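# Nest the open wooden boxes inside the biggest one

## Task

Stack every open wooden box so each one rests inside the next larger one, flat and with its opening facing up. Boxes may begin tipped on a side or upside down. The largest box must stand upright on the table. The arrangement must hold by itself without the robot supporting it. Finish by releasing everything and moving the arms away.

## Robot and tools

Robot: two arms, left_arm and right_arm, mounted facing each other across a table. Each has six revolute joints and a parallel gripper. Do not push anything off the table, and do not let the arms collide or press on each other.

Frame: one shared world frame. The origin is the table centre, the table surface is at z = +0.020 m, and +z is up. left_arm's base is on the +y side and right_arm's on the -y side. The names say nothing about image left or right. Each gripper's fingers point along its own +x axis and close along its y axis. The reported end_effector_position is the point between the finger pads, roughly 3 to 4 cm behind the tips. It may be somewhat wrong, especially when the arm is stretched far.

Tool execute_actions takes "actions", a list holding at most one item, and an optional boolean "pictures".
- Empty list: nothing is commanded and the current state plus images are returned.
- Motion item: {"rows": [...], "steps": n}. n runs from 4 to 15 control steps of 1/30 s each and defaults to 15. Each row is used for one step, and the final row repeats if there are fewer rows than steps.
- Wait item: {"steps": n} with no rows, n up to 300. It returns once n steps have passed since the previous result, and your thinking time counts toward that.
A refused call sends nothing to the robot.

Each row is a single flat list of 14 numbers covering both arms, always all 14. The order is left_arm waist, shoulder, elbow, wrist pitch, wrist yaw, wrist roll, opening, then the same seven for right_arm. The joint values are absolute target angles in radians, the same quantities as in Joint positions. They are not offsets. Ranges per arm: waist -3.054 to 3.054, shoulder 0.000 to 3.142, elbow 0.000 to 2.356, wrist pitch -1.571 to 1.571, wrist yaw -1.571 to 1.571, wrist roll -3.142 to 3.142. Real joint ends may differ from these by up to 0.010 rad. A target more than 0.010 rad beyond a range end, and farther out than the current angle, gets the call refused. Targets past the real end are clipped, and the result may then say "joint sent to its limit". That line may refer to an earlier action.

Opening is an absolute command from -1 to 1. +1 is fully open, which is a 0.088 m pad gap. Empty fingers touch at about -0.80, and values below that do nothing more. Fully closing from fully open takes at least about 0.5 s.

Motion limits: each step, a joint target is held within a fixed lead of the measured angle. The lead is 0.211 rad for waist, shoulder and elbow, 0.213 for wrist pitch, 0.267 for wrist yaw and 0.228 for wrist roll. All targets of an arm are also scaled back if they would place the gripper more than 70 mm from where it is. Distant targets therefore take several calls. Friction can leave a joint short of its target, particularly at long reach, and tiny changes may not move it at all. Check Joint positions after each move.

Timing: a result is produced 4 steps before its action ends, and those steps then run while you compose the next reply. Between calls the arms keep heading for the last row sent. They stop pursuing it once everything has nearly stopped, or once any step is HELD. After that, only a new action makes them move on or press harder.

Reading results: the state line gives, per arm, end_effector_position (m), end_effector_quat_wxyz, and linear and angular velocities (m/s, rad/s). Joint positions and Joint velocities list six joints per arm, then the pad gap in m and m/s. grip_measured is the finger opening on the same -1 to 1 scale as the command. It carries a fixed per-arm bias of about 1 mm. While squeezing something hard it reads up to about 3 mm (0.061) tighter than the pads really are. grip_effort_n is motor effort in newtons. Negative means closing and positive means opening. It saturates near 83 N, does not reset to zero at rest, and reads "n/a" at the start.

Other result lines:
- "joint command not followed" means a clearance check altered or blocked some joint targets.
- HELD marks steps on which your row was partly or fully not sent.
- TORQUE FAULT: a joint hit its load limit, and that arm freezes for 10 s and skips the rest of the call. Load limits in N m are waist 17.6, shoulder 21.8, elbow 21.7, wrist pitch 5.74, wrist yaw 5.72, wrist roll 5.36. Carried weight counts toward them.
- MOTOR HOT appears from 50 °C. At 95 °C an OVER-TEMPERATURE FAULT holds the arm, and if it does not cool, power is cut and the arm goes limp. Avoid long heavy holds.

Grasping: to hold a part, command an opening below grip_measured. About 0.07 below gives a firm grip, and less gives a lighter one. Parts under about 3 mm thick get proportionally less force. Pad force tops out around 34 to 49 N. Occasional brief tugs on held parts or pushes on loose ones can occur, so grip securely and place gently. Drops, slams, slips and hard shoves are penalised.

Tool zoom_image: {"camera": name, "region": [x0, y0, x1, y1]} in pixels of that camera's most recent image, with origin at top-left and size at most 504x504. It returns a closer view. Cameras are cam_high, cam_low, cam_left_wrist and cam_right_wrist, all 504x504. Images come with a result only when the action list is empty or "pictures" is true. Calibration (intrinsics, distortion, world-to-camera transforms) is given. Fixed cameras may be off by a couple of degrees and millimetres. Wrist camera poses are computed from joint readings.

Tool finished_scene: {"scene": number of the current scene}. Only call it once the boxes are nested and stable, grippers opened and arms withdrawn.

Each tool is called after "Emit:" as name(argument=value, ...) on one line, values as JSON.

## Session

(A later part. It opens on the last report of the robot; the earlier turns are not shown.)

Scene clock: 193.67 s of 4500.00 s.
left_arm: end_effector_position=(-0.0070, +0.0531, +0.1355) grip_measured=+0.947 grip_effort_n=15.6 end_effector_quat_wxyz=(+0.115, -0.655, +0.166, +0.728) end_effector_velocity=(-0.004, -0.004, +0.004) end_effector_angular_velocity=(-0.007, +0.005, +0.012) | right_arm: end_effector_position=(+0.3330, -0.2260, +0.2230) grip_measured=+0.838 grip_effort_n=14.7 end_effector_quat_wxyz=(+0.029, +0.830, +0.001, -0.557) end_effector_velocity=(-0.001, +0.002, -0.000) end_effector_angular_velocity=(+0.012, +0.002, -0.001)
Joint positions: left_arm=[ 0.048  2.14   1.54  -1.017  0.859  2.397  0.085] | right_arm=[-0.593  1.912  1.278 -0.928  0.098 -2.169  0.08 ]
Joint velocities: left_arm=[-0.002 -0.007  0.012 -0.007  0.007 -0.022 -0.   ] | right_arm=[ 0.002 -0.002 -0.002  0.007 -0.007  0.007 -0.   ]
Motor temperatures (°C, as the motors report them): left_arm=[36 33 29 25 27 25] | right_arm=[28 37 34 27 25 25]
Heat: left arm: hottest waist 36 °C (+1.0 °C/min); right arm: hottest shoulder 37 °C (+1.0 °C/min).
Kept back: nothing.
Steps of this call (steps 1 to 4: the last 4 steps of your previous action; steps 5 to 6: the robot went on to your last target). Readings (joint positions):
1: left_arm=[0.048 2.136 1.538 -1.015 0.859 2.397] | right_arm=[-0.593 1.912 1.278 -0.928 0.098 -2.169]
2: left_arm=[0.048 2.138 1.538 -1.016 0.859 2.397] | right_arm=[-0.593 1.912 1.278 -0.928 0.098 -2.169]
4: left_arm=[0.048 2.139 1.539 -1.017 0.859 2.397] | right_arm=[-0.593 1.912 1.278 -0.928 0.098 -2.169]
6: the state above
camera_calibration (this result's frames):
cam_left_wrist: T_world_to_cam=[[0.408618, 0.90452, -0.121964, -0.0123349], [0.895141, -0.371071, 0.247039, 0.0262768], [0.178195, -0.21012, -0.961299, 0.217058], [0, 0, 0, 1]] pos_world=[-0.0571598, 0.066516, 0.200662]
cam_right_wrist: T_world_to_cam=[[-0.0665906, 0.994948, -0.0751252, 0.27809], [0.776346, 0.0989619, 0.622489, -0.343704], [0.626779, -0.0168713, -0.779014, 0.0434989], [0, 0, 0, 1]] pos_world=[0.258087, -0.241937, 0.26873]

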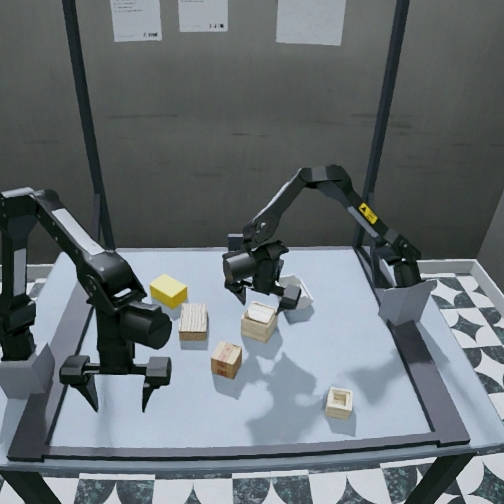

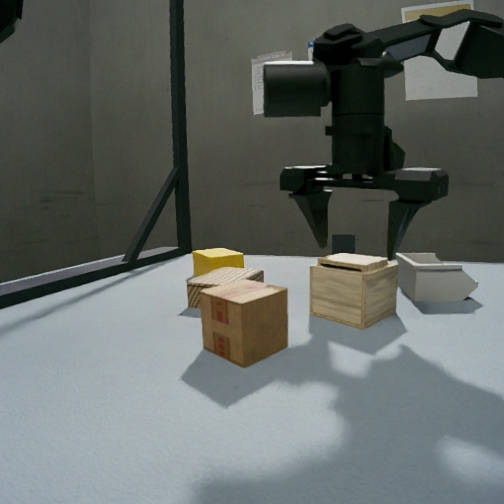

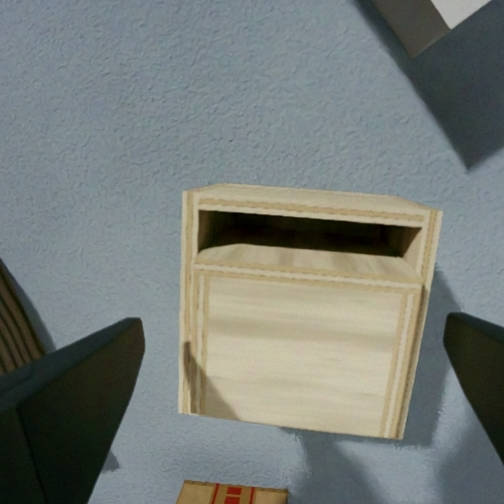

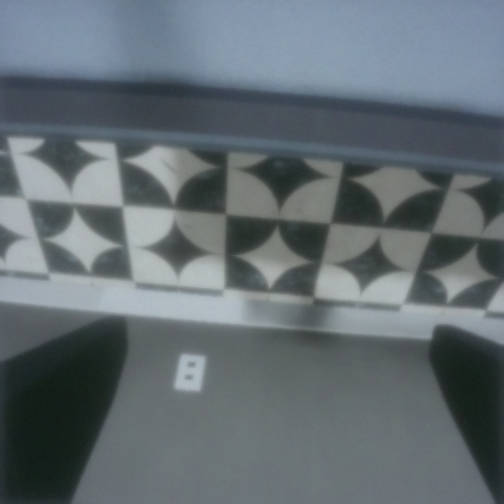

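Emit:
execute_actions(actions=[{"rows":[[0.025,2.15,1.49,-0.94,0.855,2.39,0.72,-0.593,1.912,1.278,-0.928,0.098,-2.169,0.84]],"steps":15}])

Emit:
execute_actions(actions=[{"steps":6}], pictures=true)

Scene clock: 194.23 s of 4500.00 s.
left_arm: end_effector_position=(-0.0068, +0.0554, +0.1213) grip_measured=+0.736 grip_effort_n=-19.3 end_effector_quat_wxyz=(+0.125, -0.654, +0.175, +0.725) end_effector_velocity=(+0.001, +0.000, -0.004) end_effector_angular_velocity=(-0.011, +0.004, +0.009) | right_arm: end_effector_position=(+0.3330, -0.2260, +0.2230) grip_measured=+0.838 grip_effort_n=15.1 end_effector_quat_wxyz=(+0.029, +0.830, +0.001, -0.557) end_effector_velocity=(+0.000, +0.001, +0.000) end_effector_angular_velocity=(+0.008, +0.003, +0.008)
Joint positions: left_arm=[ 0.025  2.142  1.498 -0.949  0.857  2.393  0.075] | right_arm=[-0.593  1.912  1.278 -0.928  0.098 -2.169  0.08 ]
Joint velocities: left_arm=[-0.002 -0.002 -0.022  0.037  0.007 -0.022 -0.006] | right_arm=[-0.002 -0.002 -0.002  0.007 -0.007 -0.007 -0.   ]
Motor temperatures (°C, as the motors report them): left_arm=[36 33 30 25 27 25] | right_arm=[28 37 34 27 25 25]
Heat: left arm: hottest waist 36 °C (+1.0 °C/min); right arm: hottest shoulder 37 °C (+1.0 °C/min).
Steps of this call (steps 1 to 6: the robot went on to your last target; steps 7 to 17: the first 11 steps of this action). Readings (joint positions):
7: left_arm=[0.047 2.140 1.539 -1.012 0.859 2.397] | right_arm=[-0.593 1.912 1.278 -0.928 0.098 -2.169]
8: left_arm=[0.045 2.140 1.532 -0.994 0.859 2.397] | right_arm=[-0.593 1.912 1.278 -0.928 0.098 -2.169]
10: left_arm=[0.038 2.140 1.519 -0.971 0.859 2.397] | right_arm=[-0.593 1.912 1.278 -0.928 0.098 -2.169]
14: left_arm=[0.026 2.142 1.501 -0.953 0.858 2.395] | right_arm=[-0.593 1.912 1.278 -0.928 0.098 -2.169]
17: the state above

Scene clock: 194.43 s of 4500.00 s.
left_arm: end_effector_position=(-0.0064, +0.0555, +0.1209) grip_measured=+0.726 grip_effort_n=-18.8 end_effector_quat_wxyz=(+0.125, -0.654, +0.176, +0.725) end_effector_velocity=(-0.000, +0.001, -0.002) end_effector_angular_velocity=(+0.003, +0.009, +0.022) | right_arm: end_effector_position=(+0.3330, -0.2260, +0.2230) grip_measured=+0.838 grip_effort_n=15.1 end_effector_quat_wxyz=(+0.029, +0.830, +0.001, -0.557) end_effector_velocity=(-0.005, -0.005, -0.003) end_effector_angular_velocity=(-0.013, +0.033, +0.002)
Joint positions: left_arm=[ 0.025  2.142  1.495 -0.944  0.857  2.393  0.075] | right_arm=[-0.593  1.912  1.278 -0.928  0.098 -2.169  0.08 ]
Joint velocities: left_arm=[-0.002  0.002 -0.007  0.007  0.007 -0.022 -0.001] | right_arm=[-0.002 -0.002 -0.007 -0.022 -0.022 -0.007 -0.   ]
Motor temperatures (°C, as the motors report them): left_arm=[36 33 30 25 27 25] | right_arm=[28 37 34 27 25 25]
Heat: left arm: hottest waist 36 °C (+1.0 °C/min); right arm: hottest shoulder 37 °C (+1.0 °C/min).
Kept back: nothing.
Steps of this call (steps 1 to 4: the last 4 steps of your previous action; steps 5 to 6: the robot went on to your last target). Readings (joint positions):
1: left_arm=[0.025 2.142 1.497 -0.947 0.857 2.393] | right_arm=[-0.593 1.912 1.278 -0.928 0.098 -2.169]
2: left_arm=[0.025 2.142 1.496 -0.945 0.857 2.393] | right_arm=[-0.593 1.912 1.278 -0.928 0.098 -2.169]
4: left_arm=[0.025 2.142 1.495 -0.945 0.857 2.393] | right_arm=[-0.593 1.912 1.278 -0.928 0.098 -2.169]
6: the state above
camera_calibration (this result's frames):
cam_left_wrist: T_world_to_cam=[[0.435815, 0.891717, -0.122089, -0.0156915], [0.882783, -0.397077, 0.251045, 0.0310938], [0.175383, -0.217188, -0.960245, 0.203658], [0, 0, 0, 1]] pos_world=[-0.0563285, 0.0705711, 0.18584]
cam_right_wrist: T_world_to_cam=[[-0.0665906, 0.994948, -0.0751252, 0.27809], [0.776346, 0.0989619, 0.622489, -0.343704], [0.626779, -0.0168713, -0.779014, 0.0434989], [0, 0, 0, 1]] pos_world=[0.258087, -0.241937, 0.26873]

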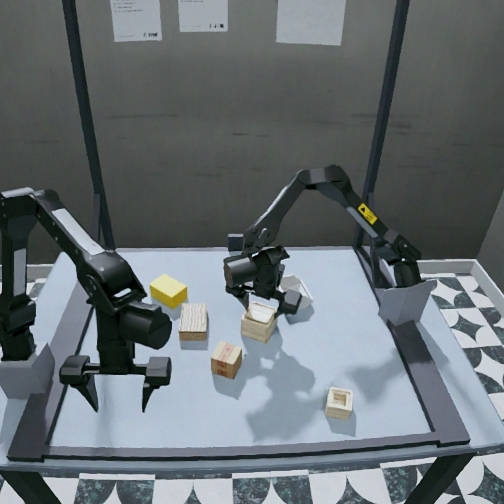

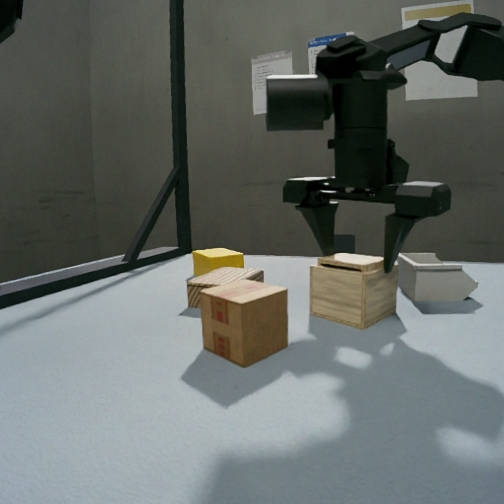

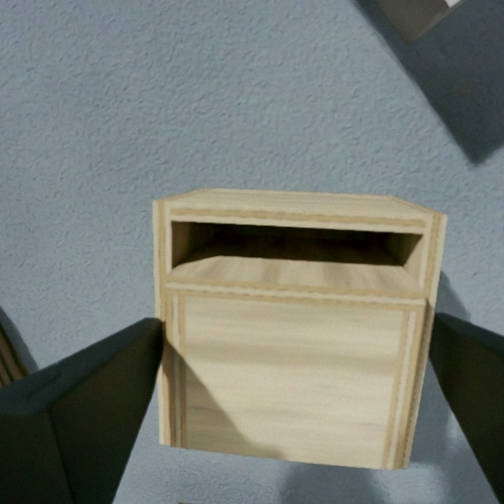

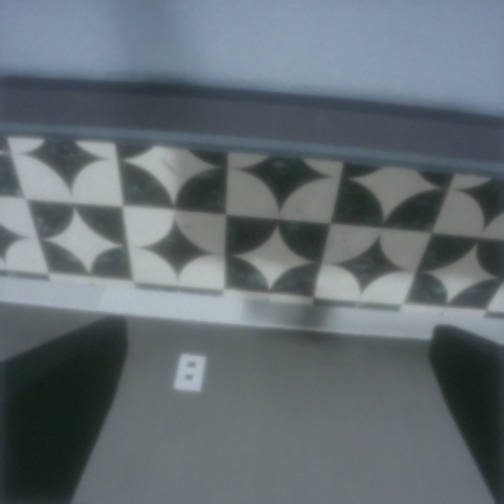

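Emit:
execute_actions(actions=[{"rows":[[0.012,2.155,1.48,-0.905,0.853,2.38,0.78,-0.593,1.912,1.278,-0.928,0.098,-2.169,0.84]],"steps":15}])

Emit:
execute_actions(actions=[{"rows":[[0.012,2.155,1.48,-0.905,0.853,2.38,0.3,-0.593,1.912,1.278,-0.928,0.098,-2.169,0.84]],"steps":15}], pictures=true)

Scene clock: 194.90 s of 4500.00 s.
left_arm: end_effector_position=(-0.0056, +0.0524, +0.1185) grip_measured=+0.774 grip_effort_n=16.0 end_effector_quat_wxyz=(+0.126, -0.656, +0.185, +0.721) end_effector_velocity=(-0.002, -0.001, -0.000) end_effector_angular_velocity=(-0.004, +0.007, +0.015) | right_arm: end_effector_position=(+0.3330, -0.2260, +0.2230) grip_measured=+0.838 grip_effort_n=15.1 end_effector_quat_wxyz=(+0.029, +0.830, +0.001, -0.557) end_effector_velocity=(-0.001, -0.002, -0.000) end_effector_angular_velocity=(-0.004, +0.010, +0.004)
Joint positions: left_arm=[ 0.02   2.142  1.488 -0.911  0.857  2.385  0.077] | right_arm=[-0.593  1.912  1.278 -0.928  0.098 -2.169  0.08 ]
Joint velocities: left_arm=[-0.002 -0.002 -0.002  0.007  0.007 -0.022  0.001] | right_arm=[-0.002 -0.002 -0.002 -0.007 -0.007 -0.007 -0.   ]
Motor temperatures (°C, as the motors report them): left_arm=[36 33 29 25 27 25] | right_arm=[28 37 34 27 25 25]
Heat: left arm: hottest waist 36 °C (+1.0 °C/min); right arm: hottest shoulder 37 °C (+1.0 °C/min).
Steps of this call (steps 1 to 3: the robot went on to your last target; steps 4 to 14: the first 11 steps of this action). Readings (joint positions):
4: left_arm=[0.025 2.142 1.493 -0.940 0.857 2.392] | right_arm=[-0.593 1.912 1.278 -0.928 0.098 -2.169]
5: left_arm=[0.024 2.142 1.491 -0.932 0.857 2.390] | right_arm=[-0.593 1.912 1.278 -0.928 0.098 -2.169]
7: left_arm=[0.022 2.142 1.489 -0.922 0.857 2.388] | right_arm=[-0.593 1.912 1.278 -0.928 0.098 -2.169]
11: left_arm=[0.020 2.142 1.488 -0.914 0.857 2.386] | right_arm=[-0.593 1.912 1.278 -0.928 0.098 -2.169]
14: the state above

Scene clock: 195.40 s of 4500.00 s.
left_arm: end_effector_position=(-0.0045, +0.0524, +0.1190) grip_measured=+0.608 grip_effort_n=-83.5 end_effector_quat_wxyz=(+0.124, -0.657, +0.185, +0.721) end_effector_velocity=(+0.000, -0.000, -0.001) end_effector_angular_velocity=(-0.002, -0.009, -0.014) | right_arm: end_effector_position=(+0.3330, -0.2260, +0.2230) grip_measured=+0.838 grip_effort_n=14.7 end_effector_quat_wxyz=(+0.029, +0.830, +0.001, -0.557) end_effector_velocity=(-0.002, +0.002, -0.001) end_effector_angular_velocity=(+0.009, +0.016, +0.024)
Joint positions: left_arm=[ 0.023  2.142  1.487 -0.909  0.857  2.384  0.069] | right_arm=[-0.593  1.912  1.278 -0.928  0.098 -2.169  0.08 ]
Joint velocities: left_arm=[-0.002 -0.002 -0.002  0.007 -0.007  0.007 -0.   ] | right_arm=[-0.002 -0.002 -0.002  0.007 -0.022 -0.022  0.   ]
Motor temperatures (°C, as the motors report them): left_arm=[36 33 29 25 27 25] | right_arm=[28 37 34 27 25 25]
Heat: left arm: hottest waist 36 °C (+1.0 °C/min); right arm: hottest shoulder 37 °C (+1.0 °C/min).
Steps of this call (steps 1 to 4: the last 4 steps of your previous action; steps 5 to 15: the first 11 steps of this action). Readings (joint positions):
5: left_arm=[0.020 2.142 1.488 -0.910 0.857 2.385] | right_arm=[-0.593 1.912 1.278 -0.928 0.098 -2.169]
6: left_arm=[0.021 2.142 1.488 -0.911 0.855 2.385] | right_arm=[-0.593 1.912 1.278 -0.928 0.098 -2.169]
8: left_arm=[0.023 2.142 1.487 -0.909 0.857 2.384] | right_arm=[-0.593 1.912 1.278 -0.928 0.098 -2.169]
12: left_arm=[0.023 2.142 1.487 -0.909 0.857 2.384] | right_arm=[-0.593 1.912 1.278 -0.928 0.098 -2.169]
15: the state above
camera_calibration (this result's frames):
cam_left_wrist: T_world_to_cam=[[0.446446, 0.884767, -0.13369, -0.0121364], [0.876649, -0.402527, 0.263551, 0.0274951], [0.179368, -0.23486, -0.955337, 0.201219], [0, 0, 0, 1]] pos_world=[-0.0547775, 0.0690637, 0.183363]
cam_right_wrist: T_world_to_cam=[[-0.0665906, 0.994948, -0.0751252, 0.27809], [0.776346, 0.0989619, 0.622489, -0.343704], [0.626779, -0.0168713, -0.779014, 0.0434989], [0, 0, 0, 1]] pos_world=[0.258087, -0.241937, 0.26873]

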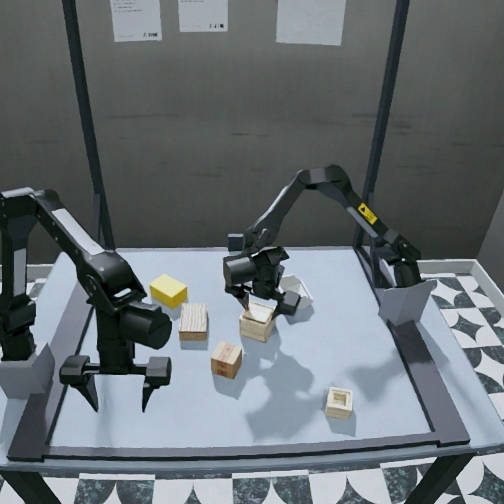

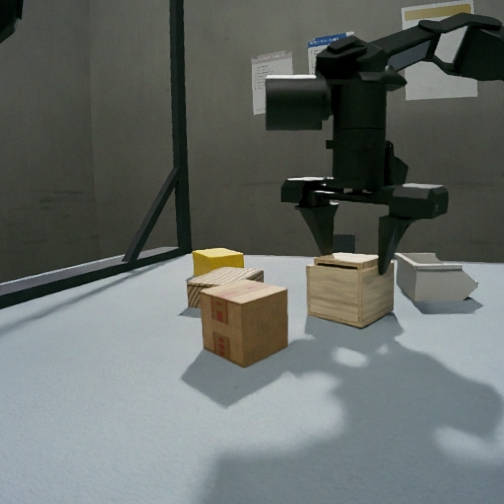

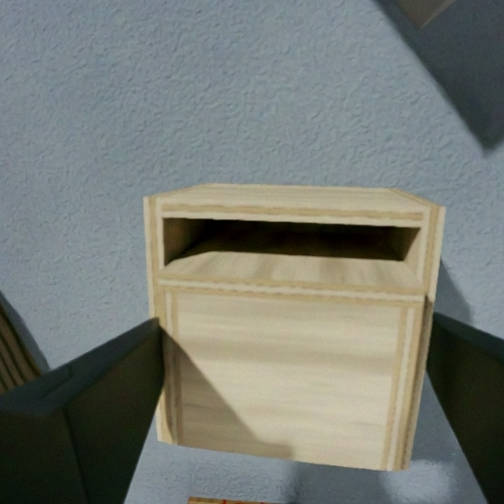

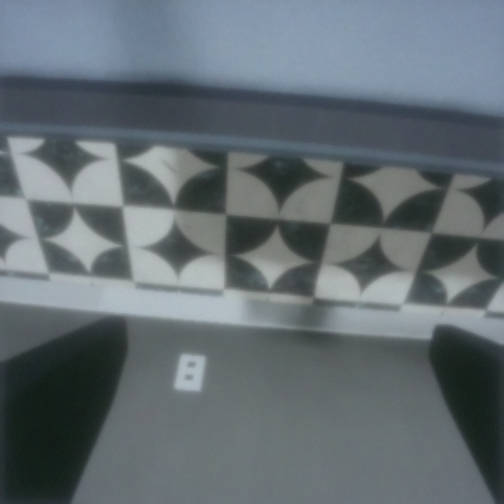

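Gripped something .069 wide. Lift.

Emit:
execute_actions(actions=[{"rows":[[0.05,2.13,1.535,-1.01,0.86,2.39,0.3,-0.593,1.912,1.278,-0.928,0.098,-2.169,0.84]],"steps":15}])

Emit:
execute_actions(actions=[{"rows":[[0.09,2.07,1.6,-1.15,0.87,2.42,0.3,-0.593,1.912,1.278,-0.928,0.098,-2.169,0.84]],"steps":15}], pictures=true)

Scene clock: 195.90 s of 4500.00 s.
left_arm: end_effector_position=(-0.0066, +0.0560, +0.1299) grip_measured=+0.608 grip_effort_n=-83.5 end_effector_quat_wxyz=(+0.114, -0.655, +0.160, +0.730) end_effector_velocity=(+0.005, +0.005, +0.006) end_effector_angular_velocity=(+0.017, -0.016, +0.038) | right_arm: end_effector_position=(+0.3330, -0.2260, +0.2230) grip_measured=+0.838 grip_effort_n=15.1 end_effector_quat_wxyz=(+0.029, +0.830, +0.001, -0.557) end_effector_velocity=(+0.002, -0.004, +0.001) end_effector_angular_velocity=(-0.016, -0.002, +0.010)
Joint positions: left_arm=[ 0.041  2.142  1.523 -1.002  0.857  2.386  0.069] | right_arm=[-0.593  1.912  1.278 -0.928  0.098 -2.169  0.08 ]
Joint velocities: left_arm=[ 0.017 -0.002  0.007 -0.037 -0.022 -0.007 -0.   ] | right_arm=[-0.007 -0.002 -0.002 -0.007  0.007 -0.022 -0.   ]
Motor temperatures (°C, as the motors report them): left_arm=[36 33 30 25 27 25] | right_arm=[28 37 34 27 25 25]
Heat: left arm: hottest waist 36 °C (+1.0 °C/min); right arm: hottest shoulder 37 °C (+1.0 °C/min).
Steps of this call (steps 1 to 4: the last 4 steps of your previous action; steps 5 to 15: the first 11 steps of this action). Readings (joint positions):
5: left_arm=[0.023 2.142 1.490 -0.915 0.857 2.384] | right_arm=[-0.593 1.912 1.278 -0.928 0.098 -2.169]
6: left_arm=[0.024 2.142 1.498 -0.937 0.857 2.384] | right_arm=[-0.593 1.912 1.278 -0.928 0.098 -2.169]
8: left_arm=[0.028 2.142 1.505 -0.971 0.857 2.384] | right_arm=[-0.593 1.912 1.278 -0.928 0.098 -2.169]
12: left_arm=[0.037 2.142 1.520 -0.994 0.857 2.385] | right_arm=[-0.593 1.912 1.278 -0.928 0.098 -2.169]
15: the state above

Scene clock: 196.40 s of 4500.00 s.
left_arm: end_effector_position=(-0.0220, +0.0513, +0.1707) grip_measured=+0.608 grip_effort_n=-83.5 end_effector_quat_wxyz=(+0.102, -0.657, +0.168, +0.728) end_effector_velocity=(-0.005, +0.012, -0.002) end_effector_angular_velocity=(+0.051, +0.017, +0.038) | right_arm: end_effector_position=(+0.3330, -0.2260, +0.2230) grip_measured=+0.838 grip_effort_n=14.7 end_effector_quat_wxyz=(+0.029, +0.830, +0.001, -0.557) end_effector_velocity=(-0.001, -0.006, -0.002) end_effector_angular_velocity=(-0.024, +0.021, +0.008)
Joint positions: left_arm=[ 0.083  2.08   1.593 -1.14   0.867  2.415  0.069] | right_arm=[-0.593  1.912  1.278 -0.928  0.098 -2.169  0.08 ]
Joint velocities: left_arm=[-0.002 -0.002 -0.007 -0.066 -0.007  0.007 -0.   ] | right_arm=[-0.007  0.002 -0.002 -0.022 -0.007 -0.022 -0.   ]
Motor temperatures (°C, as the motors report them): left_arm=[36 33 30 25 27 25] | right_arm=[28 37 34 27 25 25]
Heat: left arm: hottest waist 36 °C (+1.0 °C/min); right arm: hottest shoulder 37 °C (+1.0 °C/min).
Steps of this call (steps 1 to 4: the last 4 steps of your previous action; steps 5 to 15: the first 11 steps of this action). Readings (joint positions):
5: left_arm=[0.042 2.140 1.531 -1.020 0.857 2.391] | right_arm=[-0.593 1.912 1.278 -0.928 0.098 -2.169]
6: left_arm=[0.046 2.138 1.543 -1.055 0.857 2.397] | right_arm=[-0.593 1.912 1.278 -0.928 0.098 -2.169]
8: left_arm=[0.060 2.123 1.558 -1.097 0.860 2.405] | right_arm=[-0.593 1.912 1.278 -0.928 0.098 -2.169]
12: left_arm=[0.081 2.087 1.587 -1.129 0.866 2.413] | right_arm=[-0.593 1.912 1.278 -0.928 0.098 -2.169]
15: the state above
camera_calibration (this result's frames):
cam_left_wrist: T_world_to_cam=[[0.394356, 0.908086, -0.140937, 0.00239701], [0.901089, -0.352016, 0.253225, 0.0283963], [0.180338, -0.226858, -0.957086, 0.253429], [0, 0, 0, 1]] pos_world=[-0.0722357, 0.0653115, 0.2357]
cam_right_wrist: T_world_to_cam=[[-0.0665906, 0.994948, -0.0751252, 0.27809], [0.776346, 0.0989619, 0.622489, -0.343704], [0.626779, -0.0168713, -0.779014, 0.0434989], [0, 0, 0, 1]] pos_world=[0.258087, -0.241937, 0.26873]

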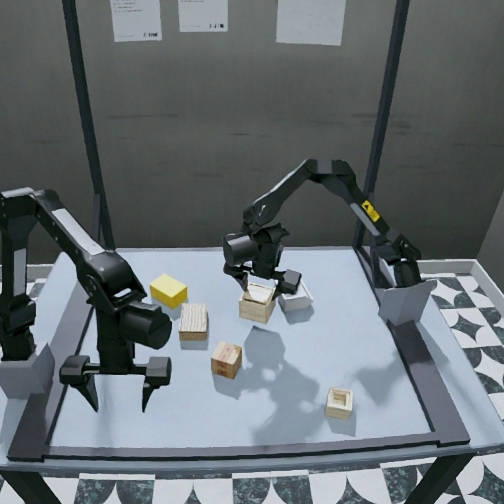

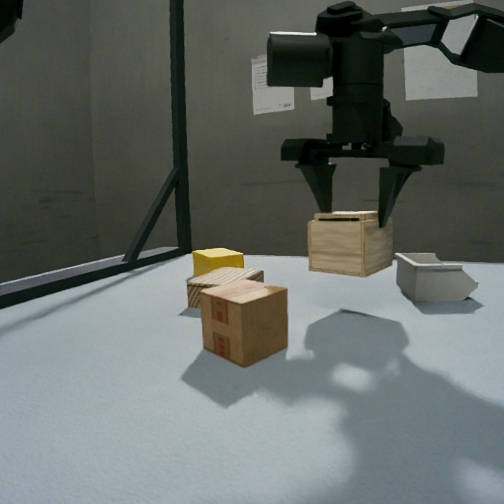

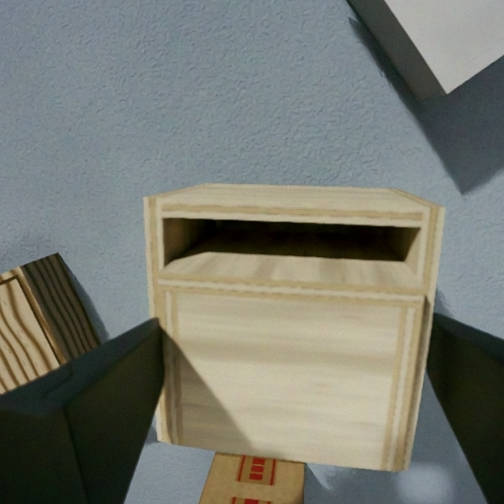

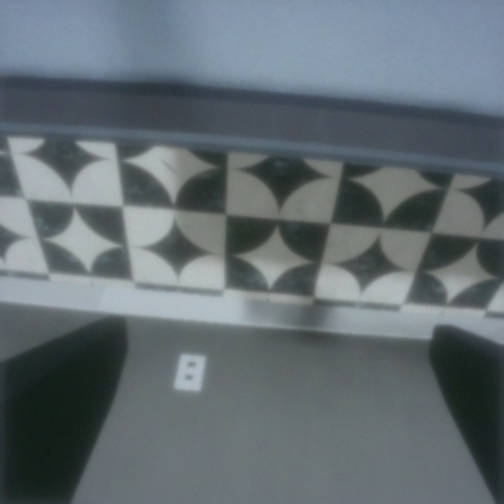

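Emit:
execute_actions(actions=[{"rows":[[0.05,2.13,1.535,-1.01,0.86,2.39,0.3,-0.593,1.912,1.278,-0.928,0.098,-2.169,0.84]],"steps":15}])

Emit:
execute_actions(actions=[{"rows":[[0.015,2.155,1.485,-0.905,0.855,2.384,0.3,-0.593,1.912,1.278,-0.928,0.098,-2.169,0.84]],"steps":15}])

Emit:
execute_actions(actions=[{"rows":[[0.015,2.155,1.485,-0.905,0.855,2.384,0.85,-0.593,1.912,1.278,-0.928,0.098,-2.169,0.84]],"steps":10}])

Emit:
execute_actions(actions=[{"rows":[[-0.02,2.185,1.45,-0.82,0.85,2.35,0.85,-0.593,1.912,1.278,-0.928,0.098,-2.169,0.84]],"steps":15}], pictures=true)

Scene clock: 197.03 s of 4500.00 s.
left_arm: end_effector_position=(-0.0121, +0.0518, +0.1388) grip_measured=+0.608 grip_effort_n=-83.5 end_effector_quat_wxyz=(+0.115, -0.655, +0.171, +0.727) end_effector_velocity=(+0.003, -0.006, -0.001) end_effector_angular_velocity=(-0.024, -0.019, -0.011) | right_arm: end_effector_position=(+0.3330, -0.2260, +0.2230) grip_measured=+0.838 grip_effort_n=14.7 end_effector_quat_wxyz=(+0.029, +0.830, +0.001, -0.557) end_effector_velocity=(-0.003, -0.001, -0.001) end_effector_angular_velocity=(-0.003, +0.023, +0.020)
Joint positions: left_arm=[ 0.044  2.124  1.539 -1.02   0.862  2.395  0.069] | right_arm=[-0.593  1.912  1.278 -0.928  0.098 -2.169  0.08 ]
Joint velocities: left_arm=[-0.002 -0.002 -0.007  0.051 -0.007 -0.022 -0.   ] | right_arm=[-0.002 -0.002 -0.002 -0.007 -0.022 -0.022  0.   ]
Motor temperatures (°C, as the motors report them): left_arm=[36 33 30 25 27 25] | right_arm=[28 37 34 27 25 25]
Heat: left arm: hottest waist 36 °C (+1.0 °C/min); right arm: hottest shoulder 37 °C (+1.0 °C/min).
Steps of this call (steps 1 to 4: the last 4 steps of your previous action; steps 5 to 8: the robot went on to your last target; steps 9 to 19: the first 11 steps of this action). Readings (joint positions):
9: left_arm=[0.082 2.082 1.588 -1.138 0.867 2.416] | right_arm=[-0.593 1.912 1.278 -0.928 0.098 -2.169]
10: left_arm=[0.079 2.084 1.578 -1.105 0.867 2.412] | right_arm=[-0.593 1.912 1.278 -0.928 0.098 -2.169]
12: left_arm=[0.067 2.095 1.567 -1.061 0.867 2.405] | right_arm=[-0.593 1.912 1.278 -0.928 0.098 -2.169]
16: left_arm=[0.047 2.119 1.544 -1.030 0.863 2.397] | right_arm=[-0.593 1.912 1.278 -0.928 0.098 -2.169]
19: the state above

Scene clock: 197.53 s of 4500.00 s.
left_arm: end_effector_position=(-0.0056, +0.0507, +0.1194) grip_measured=+0.608 grip_effort_n=-83.5 end_effector_quat_wxyz=(+0.126, -0.656, +0.188, +0.720) end_effector_velocity=(-0.008, +0.001, -0.010) end_effector_angular_velocity=(+0.003, +0.009, -0.024) | right_arm: end_effector_position=(+0.3330, -0.2260, +0.2230) grip_measured=+0.838 grip_effort_n=15.1 end_effector_quat_wxyz=(+0.029, +0.830, +0.001, -0.557) end_effector_velocity=(+0.002, -0.000, +0.001) end_effector_angular_velocity=(+0.000, -0.010, +0.005)
Joint positions: left_arm=[ 0.021  2.143  1.495 -0.912  0.858  2.387  0.069] | right_arm=[-0.593  1.912  1.278 -0.928  0.098 -2.169  0.08 ]
Joint velocities: left_arm=[-0.027 -0.007 -0.027  0.037  0.007 -0.007 -0.   ] | right_arm=[-0.002 -0.002 -0.002  0.007  0.007 -0.007 -0.   ]
Motor temperatures (°C, as the motors report them): left_arm=[36 33 30 25 27 25] | right_arm=[28 37 34 27 25 25]
Heat: left arm: hottest waist 36 °C (+1.0 °C/min); right arm: hottest shoulder 37 °C (+1.0 °C/min).
Steps of this call (steps 1 to 4: the last 4 steps of your previous action; steps 5 to 15: the first 11 steps of this action). Readings (joint positions):
5: left_arm=[0.044 2.125 1.533 -1.003 0.862 2.392] | right_arm=[-0.593 1.912 1.278 -0.928 0.098 -2.169]
6: left_arm=[0.040 2.126 1.524 -0.976 0.862 2.392] | right_arm=[-0.593 1.912 1.278 -0.928 0.098 -2.169]
8: left_arm=[0.030 2.133 1.511 -0.945 0.860 2.390] | right_arm=[-0.593 1.912 1.278 -0.928 0.098 -2.169]
12: left_arm=[0.022 2.142 1.497 -0.919 0.859 2.388] | right_arm=[-0.593 1.912 1.278 -0.928 0.098 -2.169]
15: the state above

Scene clock: 197.87 s of 4500.00 s.
left_arm: end_effector_position=(-0.0053, +0.0509, +0.1190) grip_measured=+0.733 grip_effort_n=18.4 end_effector_quat_wxyz=(+0.126, -0.656, +0.188, +0.720) end_effector_velocity=(+0.001, +0.003, -0.001) end_effector_angular_velocity=(+0.017, -0.016, +0.025) | right_arm: end_effector_position=(+0.3330, -0.2260, +0.2230) grip_measured=+0.838 grip_effort_n=15.1 end_effector_quat_wxyz=(+0.029, +0.830, +0.001, -0.557) end_effector_velocity=(-0.003, -0.005, -0.002) end_effector_angular_velocity=(-0.020, +0.021, -0.001)
Joint positions: left_arm=[ 0.021  2.143  1.492 -0.908  0.858  2.387  0.075] | right_arm=[-0.593  1.912  1.278 -0.928  0.098 -2.169  0.08 ]
Joint velocities: left_arm=[-0.002 -0.002 -0.002 -0.007 -0.022 -0.022  0.038] | right_arm=[-0.002  0.002 -0.002 -0.022 -0.007 -0.007 -0.   ]
Motor temperatures (°C, as the motors report them): left_arm=[36 33 30 25 27 25] | right_arm=[28 37 34 27 25 25]
Heat: left arm: hottest waist 36 °C (+1.0 °C/min); right arm: hottest shoulder 37 °C (+1.0 °C/min).
Steps of this call (steps 1 to 4: the last 4 steps of your previous action; steps 5 to 10: the first 6 steps of this action). Readings (joint positions):
5: left_arm=[0.021 2.143 1.493 -0.910 0.858 2.387] | right_arm=[-0.593 1.912 1.278 -0.928 0.098 -2.169]
6: left_arm=[0.021 2.143 1.493 -0.909 0.858 2.387] | right_arm=[-0.593 1.912 1.278 -0.928 0.098 -2.169]
8: left_arm=[0.021 2.143 1.492 -0.908 0.858 2.387] | right_arm=[-0.593 1.912 1.278 -0.928 0.098 -2.169]
10: the state above

Scene clock: 198.37 s of 4500.00 s.
left_arm: end_effector_position=(-0.0061, +0.0429, +0.1122) grip_measured=+0.845 grip_effort_n=12.8 end_effector_quat_wxyz=(+0.123, -0.654, +0.211, +0.716) end_effector_velocity=(-0.004, -0.002, -0.001) end_effector_angular_velocity=(-0.012, +0.004, -0.013) | right_arm: end_effector_position=(+0.3330, -0.2260, +0.2230) grip_measured=+0.838 grip_effort_n=15.1 end_effector_quat_wxyz=(+0.029, +0.830, +0.001, -0.557) end_effector_velocity=(+0.000, -0.003, -0.002) end_effector_angular_velocity=(-0.007, +0.013, -0.002)
Joint positions: left_arm=[ 0.007  2.145  1.474 -0.824  0.876  2.359  0.08 ] | right_arm=[-0.593  1.912  1.278 -0.928  0.098 -2.169  0.08 ]
Joint velocities: left_arm=[-0.007 -0.007 -0.007  0.022  0.007 -0.007  0.001] | right_arm=[-0.007  0.002 -0.002 -0.007 -0.007 -0.007 -0.   ]
Motor temperatures (°C, as the motors report them): left_arm=[36 33 30 25 27 25] | right_arm=[28 37 34 27 25 25]
Heat: left arm: hottest waist 36 °C (+1.0 °C/min); right arm: hottest shoulder 37 °C (+1.0 °C/min).
Steps of this call (steps 1 to 4: the last 4 steps of your previous action; steps 5 to 15: the first 11 steps of this action). Readings (joint positions):
5: left_arm=[0.020 2.144 1.488 -0.900 0.858 2.384] | right_arm=[-0.593 1.912 1.278 -0.928 0.098 -2.169]
6: left_arm=[0.018 2.145 1.482 -0.881 0.864 2.379] | right_arm=[-0.593 1.912 1.278 -0.928 0.098 -2.169]
8: left_arm=[0.014 2.145 1.477 -0.854 0.871 2.370] | right_arm=[-0.593 1.912 1.278 -0.928 0.098 -2.169]
12: left_arm=[0.008 2.145 1.475 -0.831 0.874 2.361] | right_arm=[-0.593 1.912 1.278 -0.928 0.098 -2.169]
15: the state above
camera_calibration (this result's frames):
cam_left_wrist: T_world_to_cam=[[0.474773, 0.863291, -0.171227, 0.00137698], [0.864325, -0.420669, 0.275645, 0.026207], [0.165932, -0.278865, -0.945886, 0.193535], [0, 0, 0, 1]] pos_world=[-0.0554188, 0.0638058, 0.176074]
cam_right_wrist: T_world_to_cam=[[-0.0665906, 0.994948, -0.0751252, 0.27809], [0.776346, 0.0989619, 0.622489, -0.343704], [0.626779, -0.0168713, -0.779014, 0.0434989], [0, 0, 0, 1]] pos_world=[0.258087, -0.241937, 0.26873]

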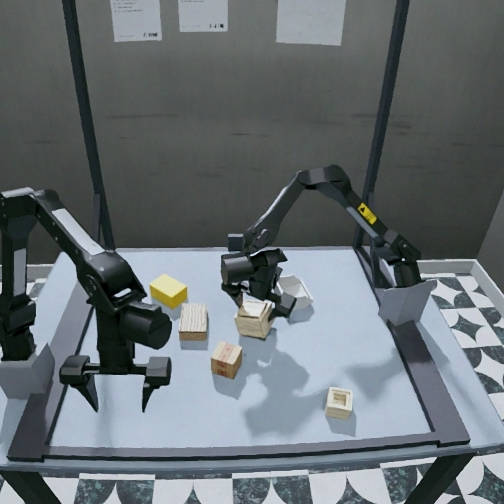

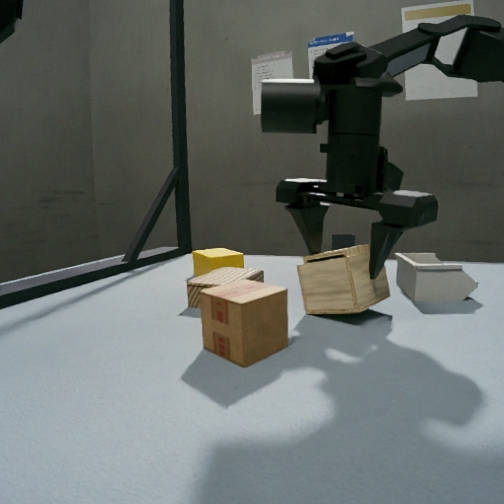

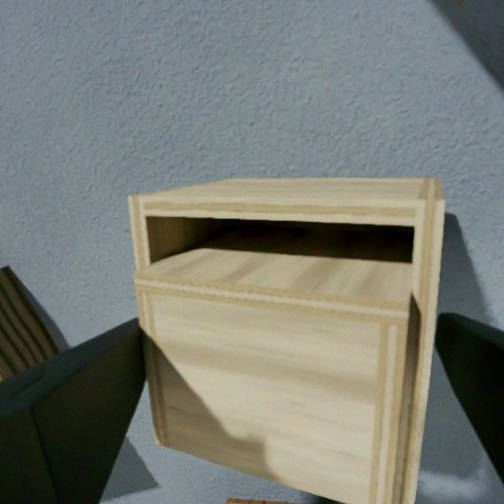

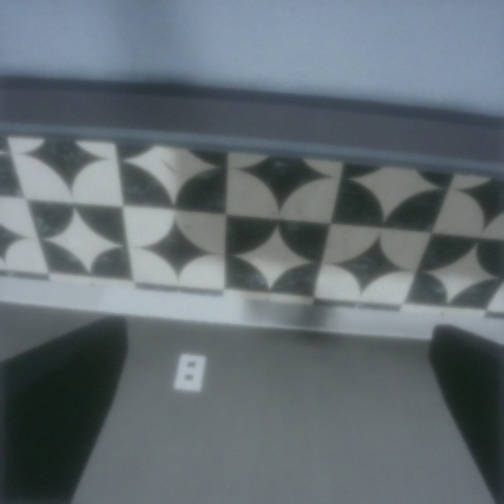

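Emit:
execute_actions(actions=[{"rows":[[0.025,2.145,1.495,-0.93,0.857,2.387,0.8,-0.593,1.912,1.278,-0.928,0.098,-2.169,0.84]],"steps":15}], pictures=true)

Scene clock: 198.87 s of 4500.00 s.
left_arm: end_effector_position=(-0.0045, +0.0539, +0.1192) grip_measured=+0.806 grip_effort_n=-19.3 end_effector_quat_wxyz=(+0.121, -0.655, +0.179, +0.724) end_effector_velocity=(-0.006, +0.004, +0.001) end_effector_angular_velocity=(+0.032, +0.005, +0.012) | right_arm: end_effector_position=(+0.3330, -0.2260, +0.2230) grip_measured=+0.838 grip_effort_n=14.7 end_effector_quat_wxyz=(+0.029, +0.830, +0.001, -0.557) end_effector_velocity=(-0.006, -0.006, -0.002) end_effector_angular_velocity=(-0.032, +0.039, +0.026)
Joint positions: left_arm=[ 0.025  2.144  1.488 -0.921  0.861  2.381  0.078] | right_arm=[-0.593  1.912  1.278 -0.928  0.098 -2.169  0.08 ]
Joint velocities: left_arm=[-0.007 -0.002  0.012 -0.051 -0.007  0.007 -0.002] | right_arm=[-0.002 -0.002 -0.002 -0.037 -0.022 -0.037  0.   ]
Motor temperatures (°C, as the motors report them): left_arm=[36 33 30 25 27 25] | right_arm=[28 37 34 27 25 25]
Heat: left arm: hottest waist 36 °C (+1.0 °C/min); right arm: hottest shoulder 37 °C (+1.0 °C/min).
Steps of this call (steps 1 to 4: the last 4 steps of your previous action; steps 5 to 15: the first 11 steps of this action). Readings (joint positions):
5: left_arm=[0.007 2.144 1.476 -0.829 0.876 2.359] | right_arm=[-0.593 1.912 1.278 -0.928 0.098 -2.169]
6: left_arm=[0.011 2.144 1.483 -0.852 0.873 2.362] | right_arm=[-0.593 1.912 1.278 -0.928 0.098 -2.169]
8: left_arm=[0.020 2.144 1.485 -0.889 0.866 2.371] | right_arm=[-0.593 1.912 1.278 -0.928 0.098 -2.169]
12: left_arm=[0.025 2.144 1.487 -0.913 0.862 2.379] | right_arm=[-0.593 1.912 1.278 -0.928 0.098 -2.169]
15: the state above
camera_calibration (this result's frames):
cam_left_wrist: T_world_to_cam=[[0.433698, 0.891367, -0.131797, -0.0141145], [0.883847, -0.392388, 0.254648, 0.0285789], [0.175269, -0.226929, -0.95801, 0.201658], [0, 0, 0, 1]] pos_world=[-0.0544824, 0.0695573, 0.184053]
cam_right_wrist: T_world_to_cam=[[-0.0665906, 0.994948, -0.0751252, 0.27809], [0.776346, 0.0989619, 0.622489, -0.343704], [0.626779, -0.0168713, -0.779014, 0.0434989], [0, 0, 0, 1]] pos_world=[0.258087, -0.241937, 0.26873]

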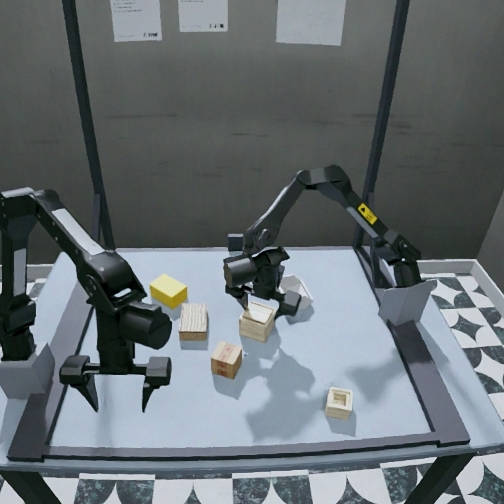

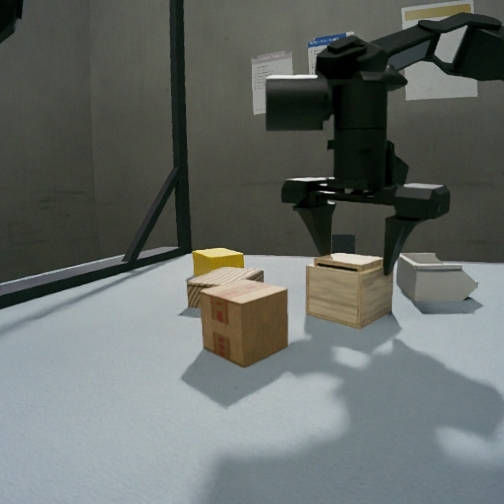

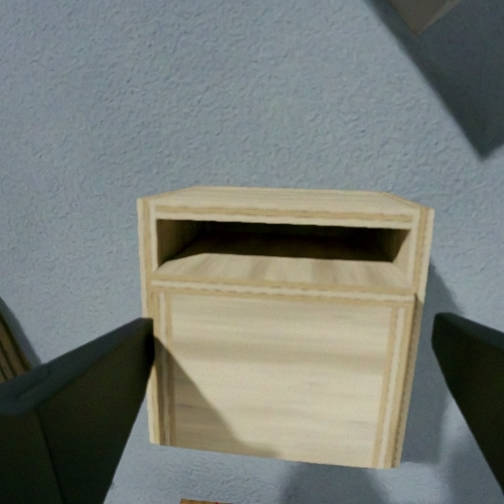

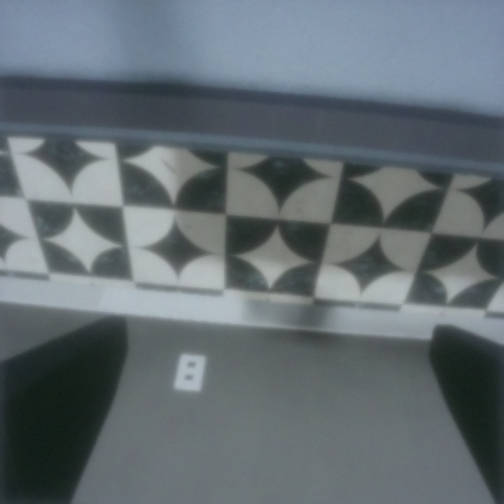

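Emit:
execute_actions(actions=[{"rows":[[0.02,2.16,1.52,-0.945,0.857,2.387,1.0,-0.593,1.912,1.278,-0.928,0.098,-2.169,0.84]],"steps":12}])

Emit:
execute_actions(actions=[{"rows":[[-0.01,2.19,1.485,-0.86,0.85,2.35,1.0,-0.593,1.912,1.278,-0.928,0.098,-2.169,0.84]],"steps":15}], pictures=true)

Scene clock: 199.37 s of 4500.00 s.
left_arm: end_effector_position=(-0.0079, +0.0506, +0.1211) grip_measured=+0.979 grip_effort_n=15.6 end_effector_quat_wxyz=(+0.124, -0.654, +0.180, +0.724) end_effector_velocity=(-0.004, +0.002, +0.002) end_effector_angular_velocity=(+0.032, -0.011, +0.020) | right_arm: end_effector_position=(+0.3330, -0.2260, +0.2230) grip_measured=+0.838 grip_effort_n=15.6 end_effector_quat_wxyz=(+0.029, +0.830, +0.001, -0.557) end_effector_velocity=(+0.002, +0.001, +0.002) end_effector_angular_velocity=(+0.004, -0.012, +0.006)
Joint positions: left_arm=[ 0.02   2.146  1.511 -0.941  0.86   2.384  0.087] | right_arm=[-0.593  1.912  1.278 -0.928  0.098 -2.169  0.08 ]
Joint velocities: left_arm=[-0.007 -0.002  0.022 -0.051 -0.022 -0.007  0.01 ] | right_arm=[-0.002 -0.002  0.002  0.007  0.007 -0.007 -0.   ]
Motor temperatures (°C, as the motors report them): left_arm=[36 33 30 25 27 25] | right_arm=[28 37 34 27 25 25]
Heat: left arm: hottest waist 36 °C (+1.0 °C/min); right arm: hottest shoulder 37 °C (+1.0 °C/min).
Steps of this call (steps 1 to 4: the last 4 steps of your previous action; steps 5 to 7: the robot went on to your last target; steps 8 to 15: the first 8 steps of this action). Readings (joint positions):
8: left_arm=[0.025 2.144 1.492 -0.929 0.861 2.384] | right_arm=[-0.593 1.912 1.278 -0.928 0.098 -2.169]
9: left_arm=[0.025 2.145 1.495 -0.934 0.860 2.384] | right_arm=[-0.593 1.912 1.278 -0.928 0.098 -2.169]
11: left_arm=[0.023 2.146 1.502 -0.937 0.860 2.384] | right_arm=[-0.593 1.912 1.278 -0.928 0.098 -2.169]
15: the state above

Scene clock: 199.87 s of 4500.00 s.
left_arm: end_effector_position=(-0.0044, +0.0503, +0.0997) grip_measured=+1.000 grip_effort_n=15.6 end_effector_quat_wxyz=(+0.131, -0.653, +0.179, +0.724) end_effector_velocity=(-0.000, -0.009, +0.001) end_effector_angular_velocity=(-0.038, -0.006, -0.018) | right_arm: end_effector_position=(+0.3330, -0.2260, +0.2230) grip_measured=+0.838 grip_effort_n=15.6 end_effector_quat_wxyz=(+0.029, +0.830, +0.001, -0.557) end_effector_velocity=(+0.002, -0.000, +0.001) end_effector_angular_velocity=(+0.000, -0.010, +0.005)
Joint positions: left_arm=[-0.012  2.18   1.49  -0.867  0.854  2.355  0.088] | right_arm=[-0.593  1.912  1.278 -0.928  0.098 -2.169  0.08 ]
Joint velocities: left_arm=[-0.002 -0.007 -0.002  0.051  0.007 -0.022  0.   ] | right_arm=[-0.002 -0.002 -0.002  0.007  0.007 -0.007 -0.   ]
Motor temperatures (°C, as the motors report them): left_arm=[36 33 30 25 27 25] | right_arm=[28 37 34 27 25 25]
Heat: left arm: hottest waist 36 °C (+1.0 °C/min); right arm: hottest shoulder 37 °C (+1.0 °C/min).
Steps of this call (steps 1 to 4: the last 4 steps of your previous action; steps 5 to 15: the first 11 steps of this action). Readings (joint positions):
5: left_arm=[0.019 2.151 1.511 -0.938 0.860 2.382] | right_arm=[-0.593 1.912 1.278 -0.928 0.098 -2.169]
6: left_arm=[0.016 2.154 1.508 -0.918 0.859 2.377] | right_arm=[-0.593 1.912 1.278 -0.928 0.098 -2.169]
8: left_arm=[0.006 2.164 1.504 -0.892 0.857 2.367] | right_arm=[-0.593 1.912 1.278 -0.928 0.098 -2.169]
12: left_arm=[-0.010 2.178 1.492 -0.873 0.854 2.358] | right_arm=[-0.593 1.912 1.278 -0.928 0.098 -2.169]
15: the state above
camera_calibration (this result's frames):
cam_left_wrist: T_world_to_cam=[[0.447501, 0.88649, -0.117808, -0.0145628], [0.877202, -0.409504, 0.250645, 0.0332348], [0.173951, -0.215506, -0.960884, 0.181803], [0, 0, 0, 1]] pos_world=[-0.0542617, 0.0656991, 0.164646]
cam_right_wrist: T_world_to_cam=[[-0.0665906, 0.994948, -0.0751252, 0.27809], [0.776346, 0.0989619, 0.622489, -0.343704], [0.626779, -0.0168713, -0.779014, 0.0434989], [0, 0, 0, 1]] pos_world=[0.258087, -0.241937, 0.26873]

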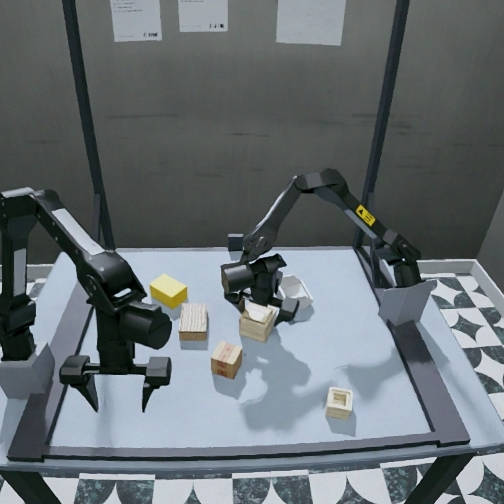

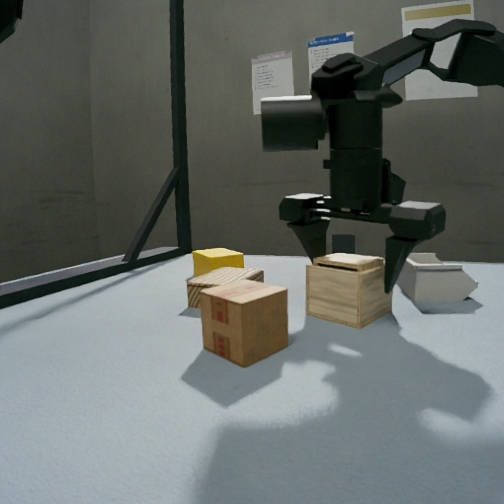

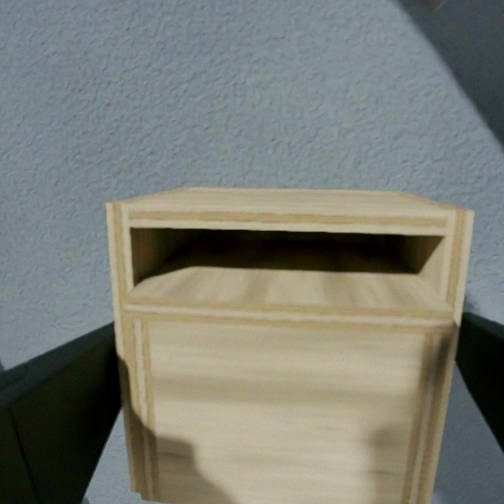

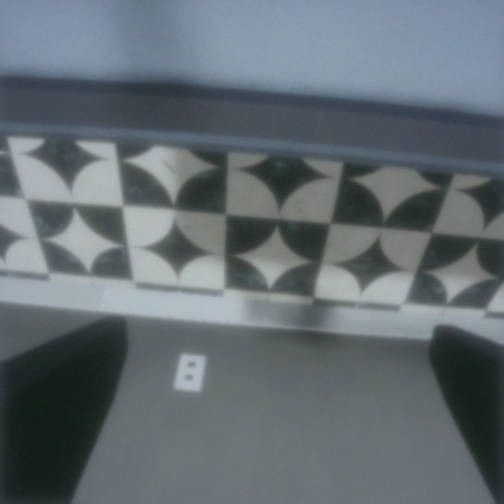

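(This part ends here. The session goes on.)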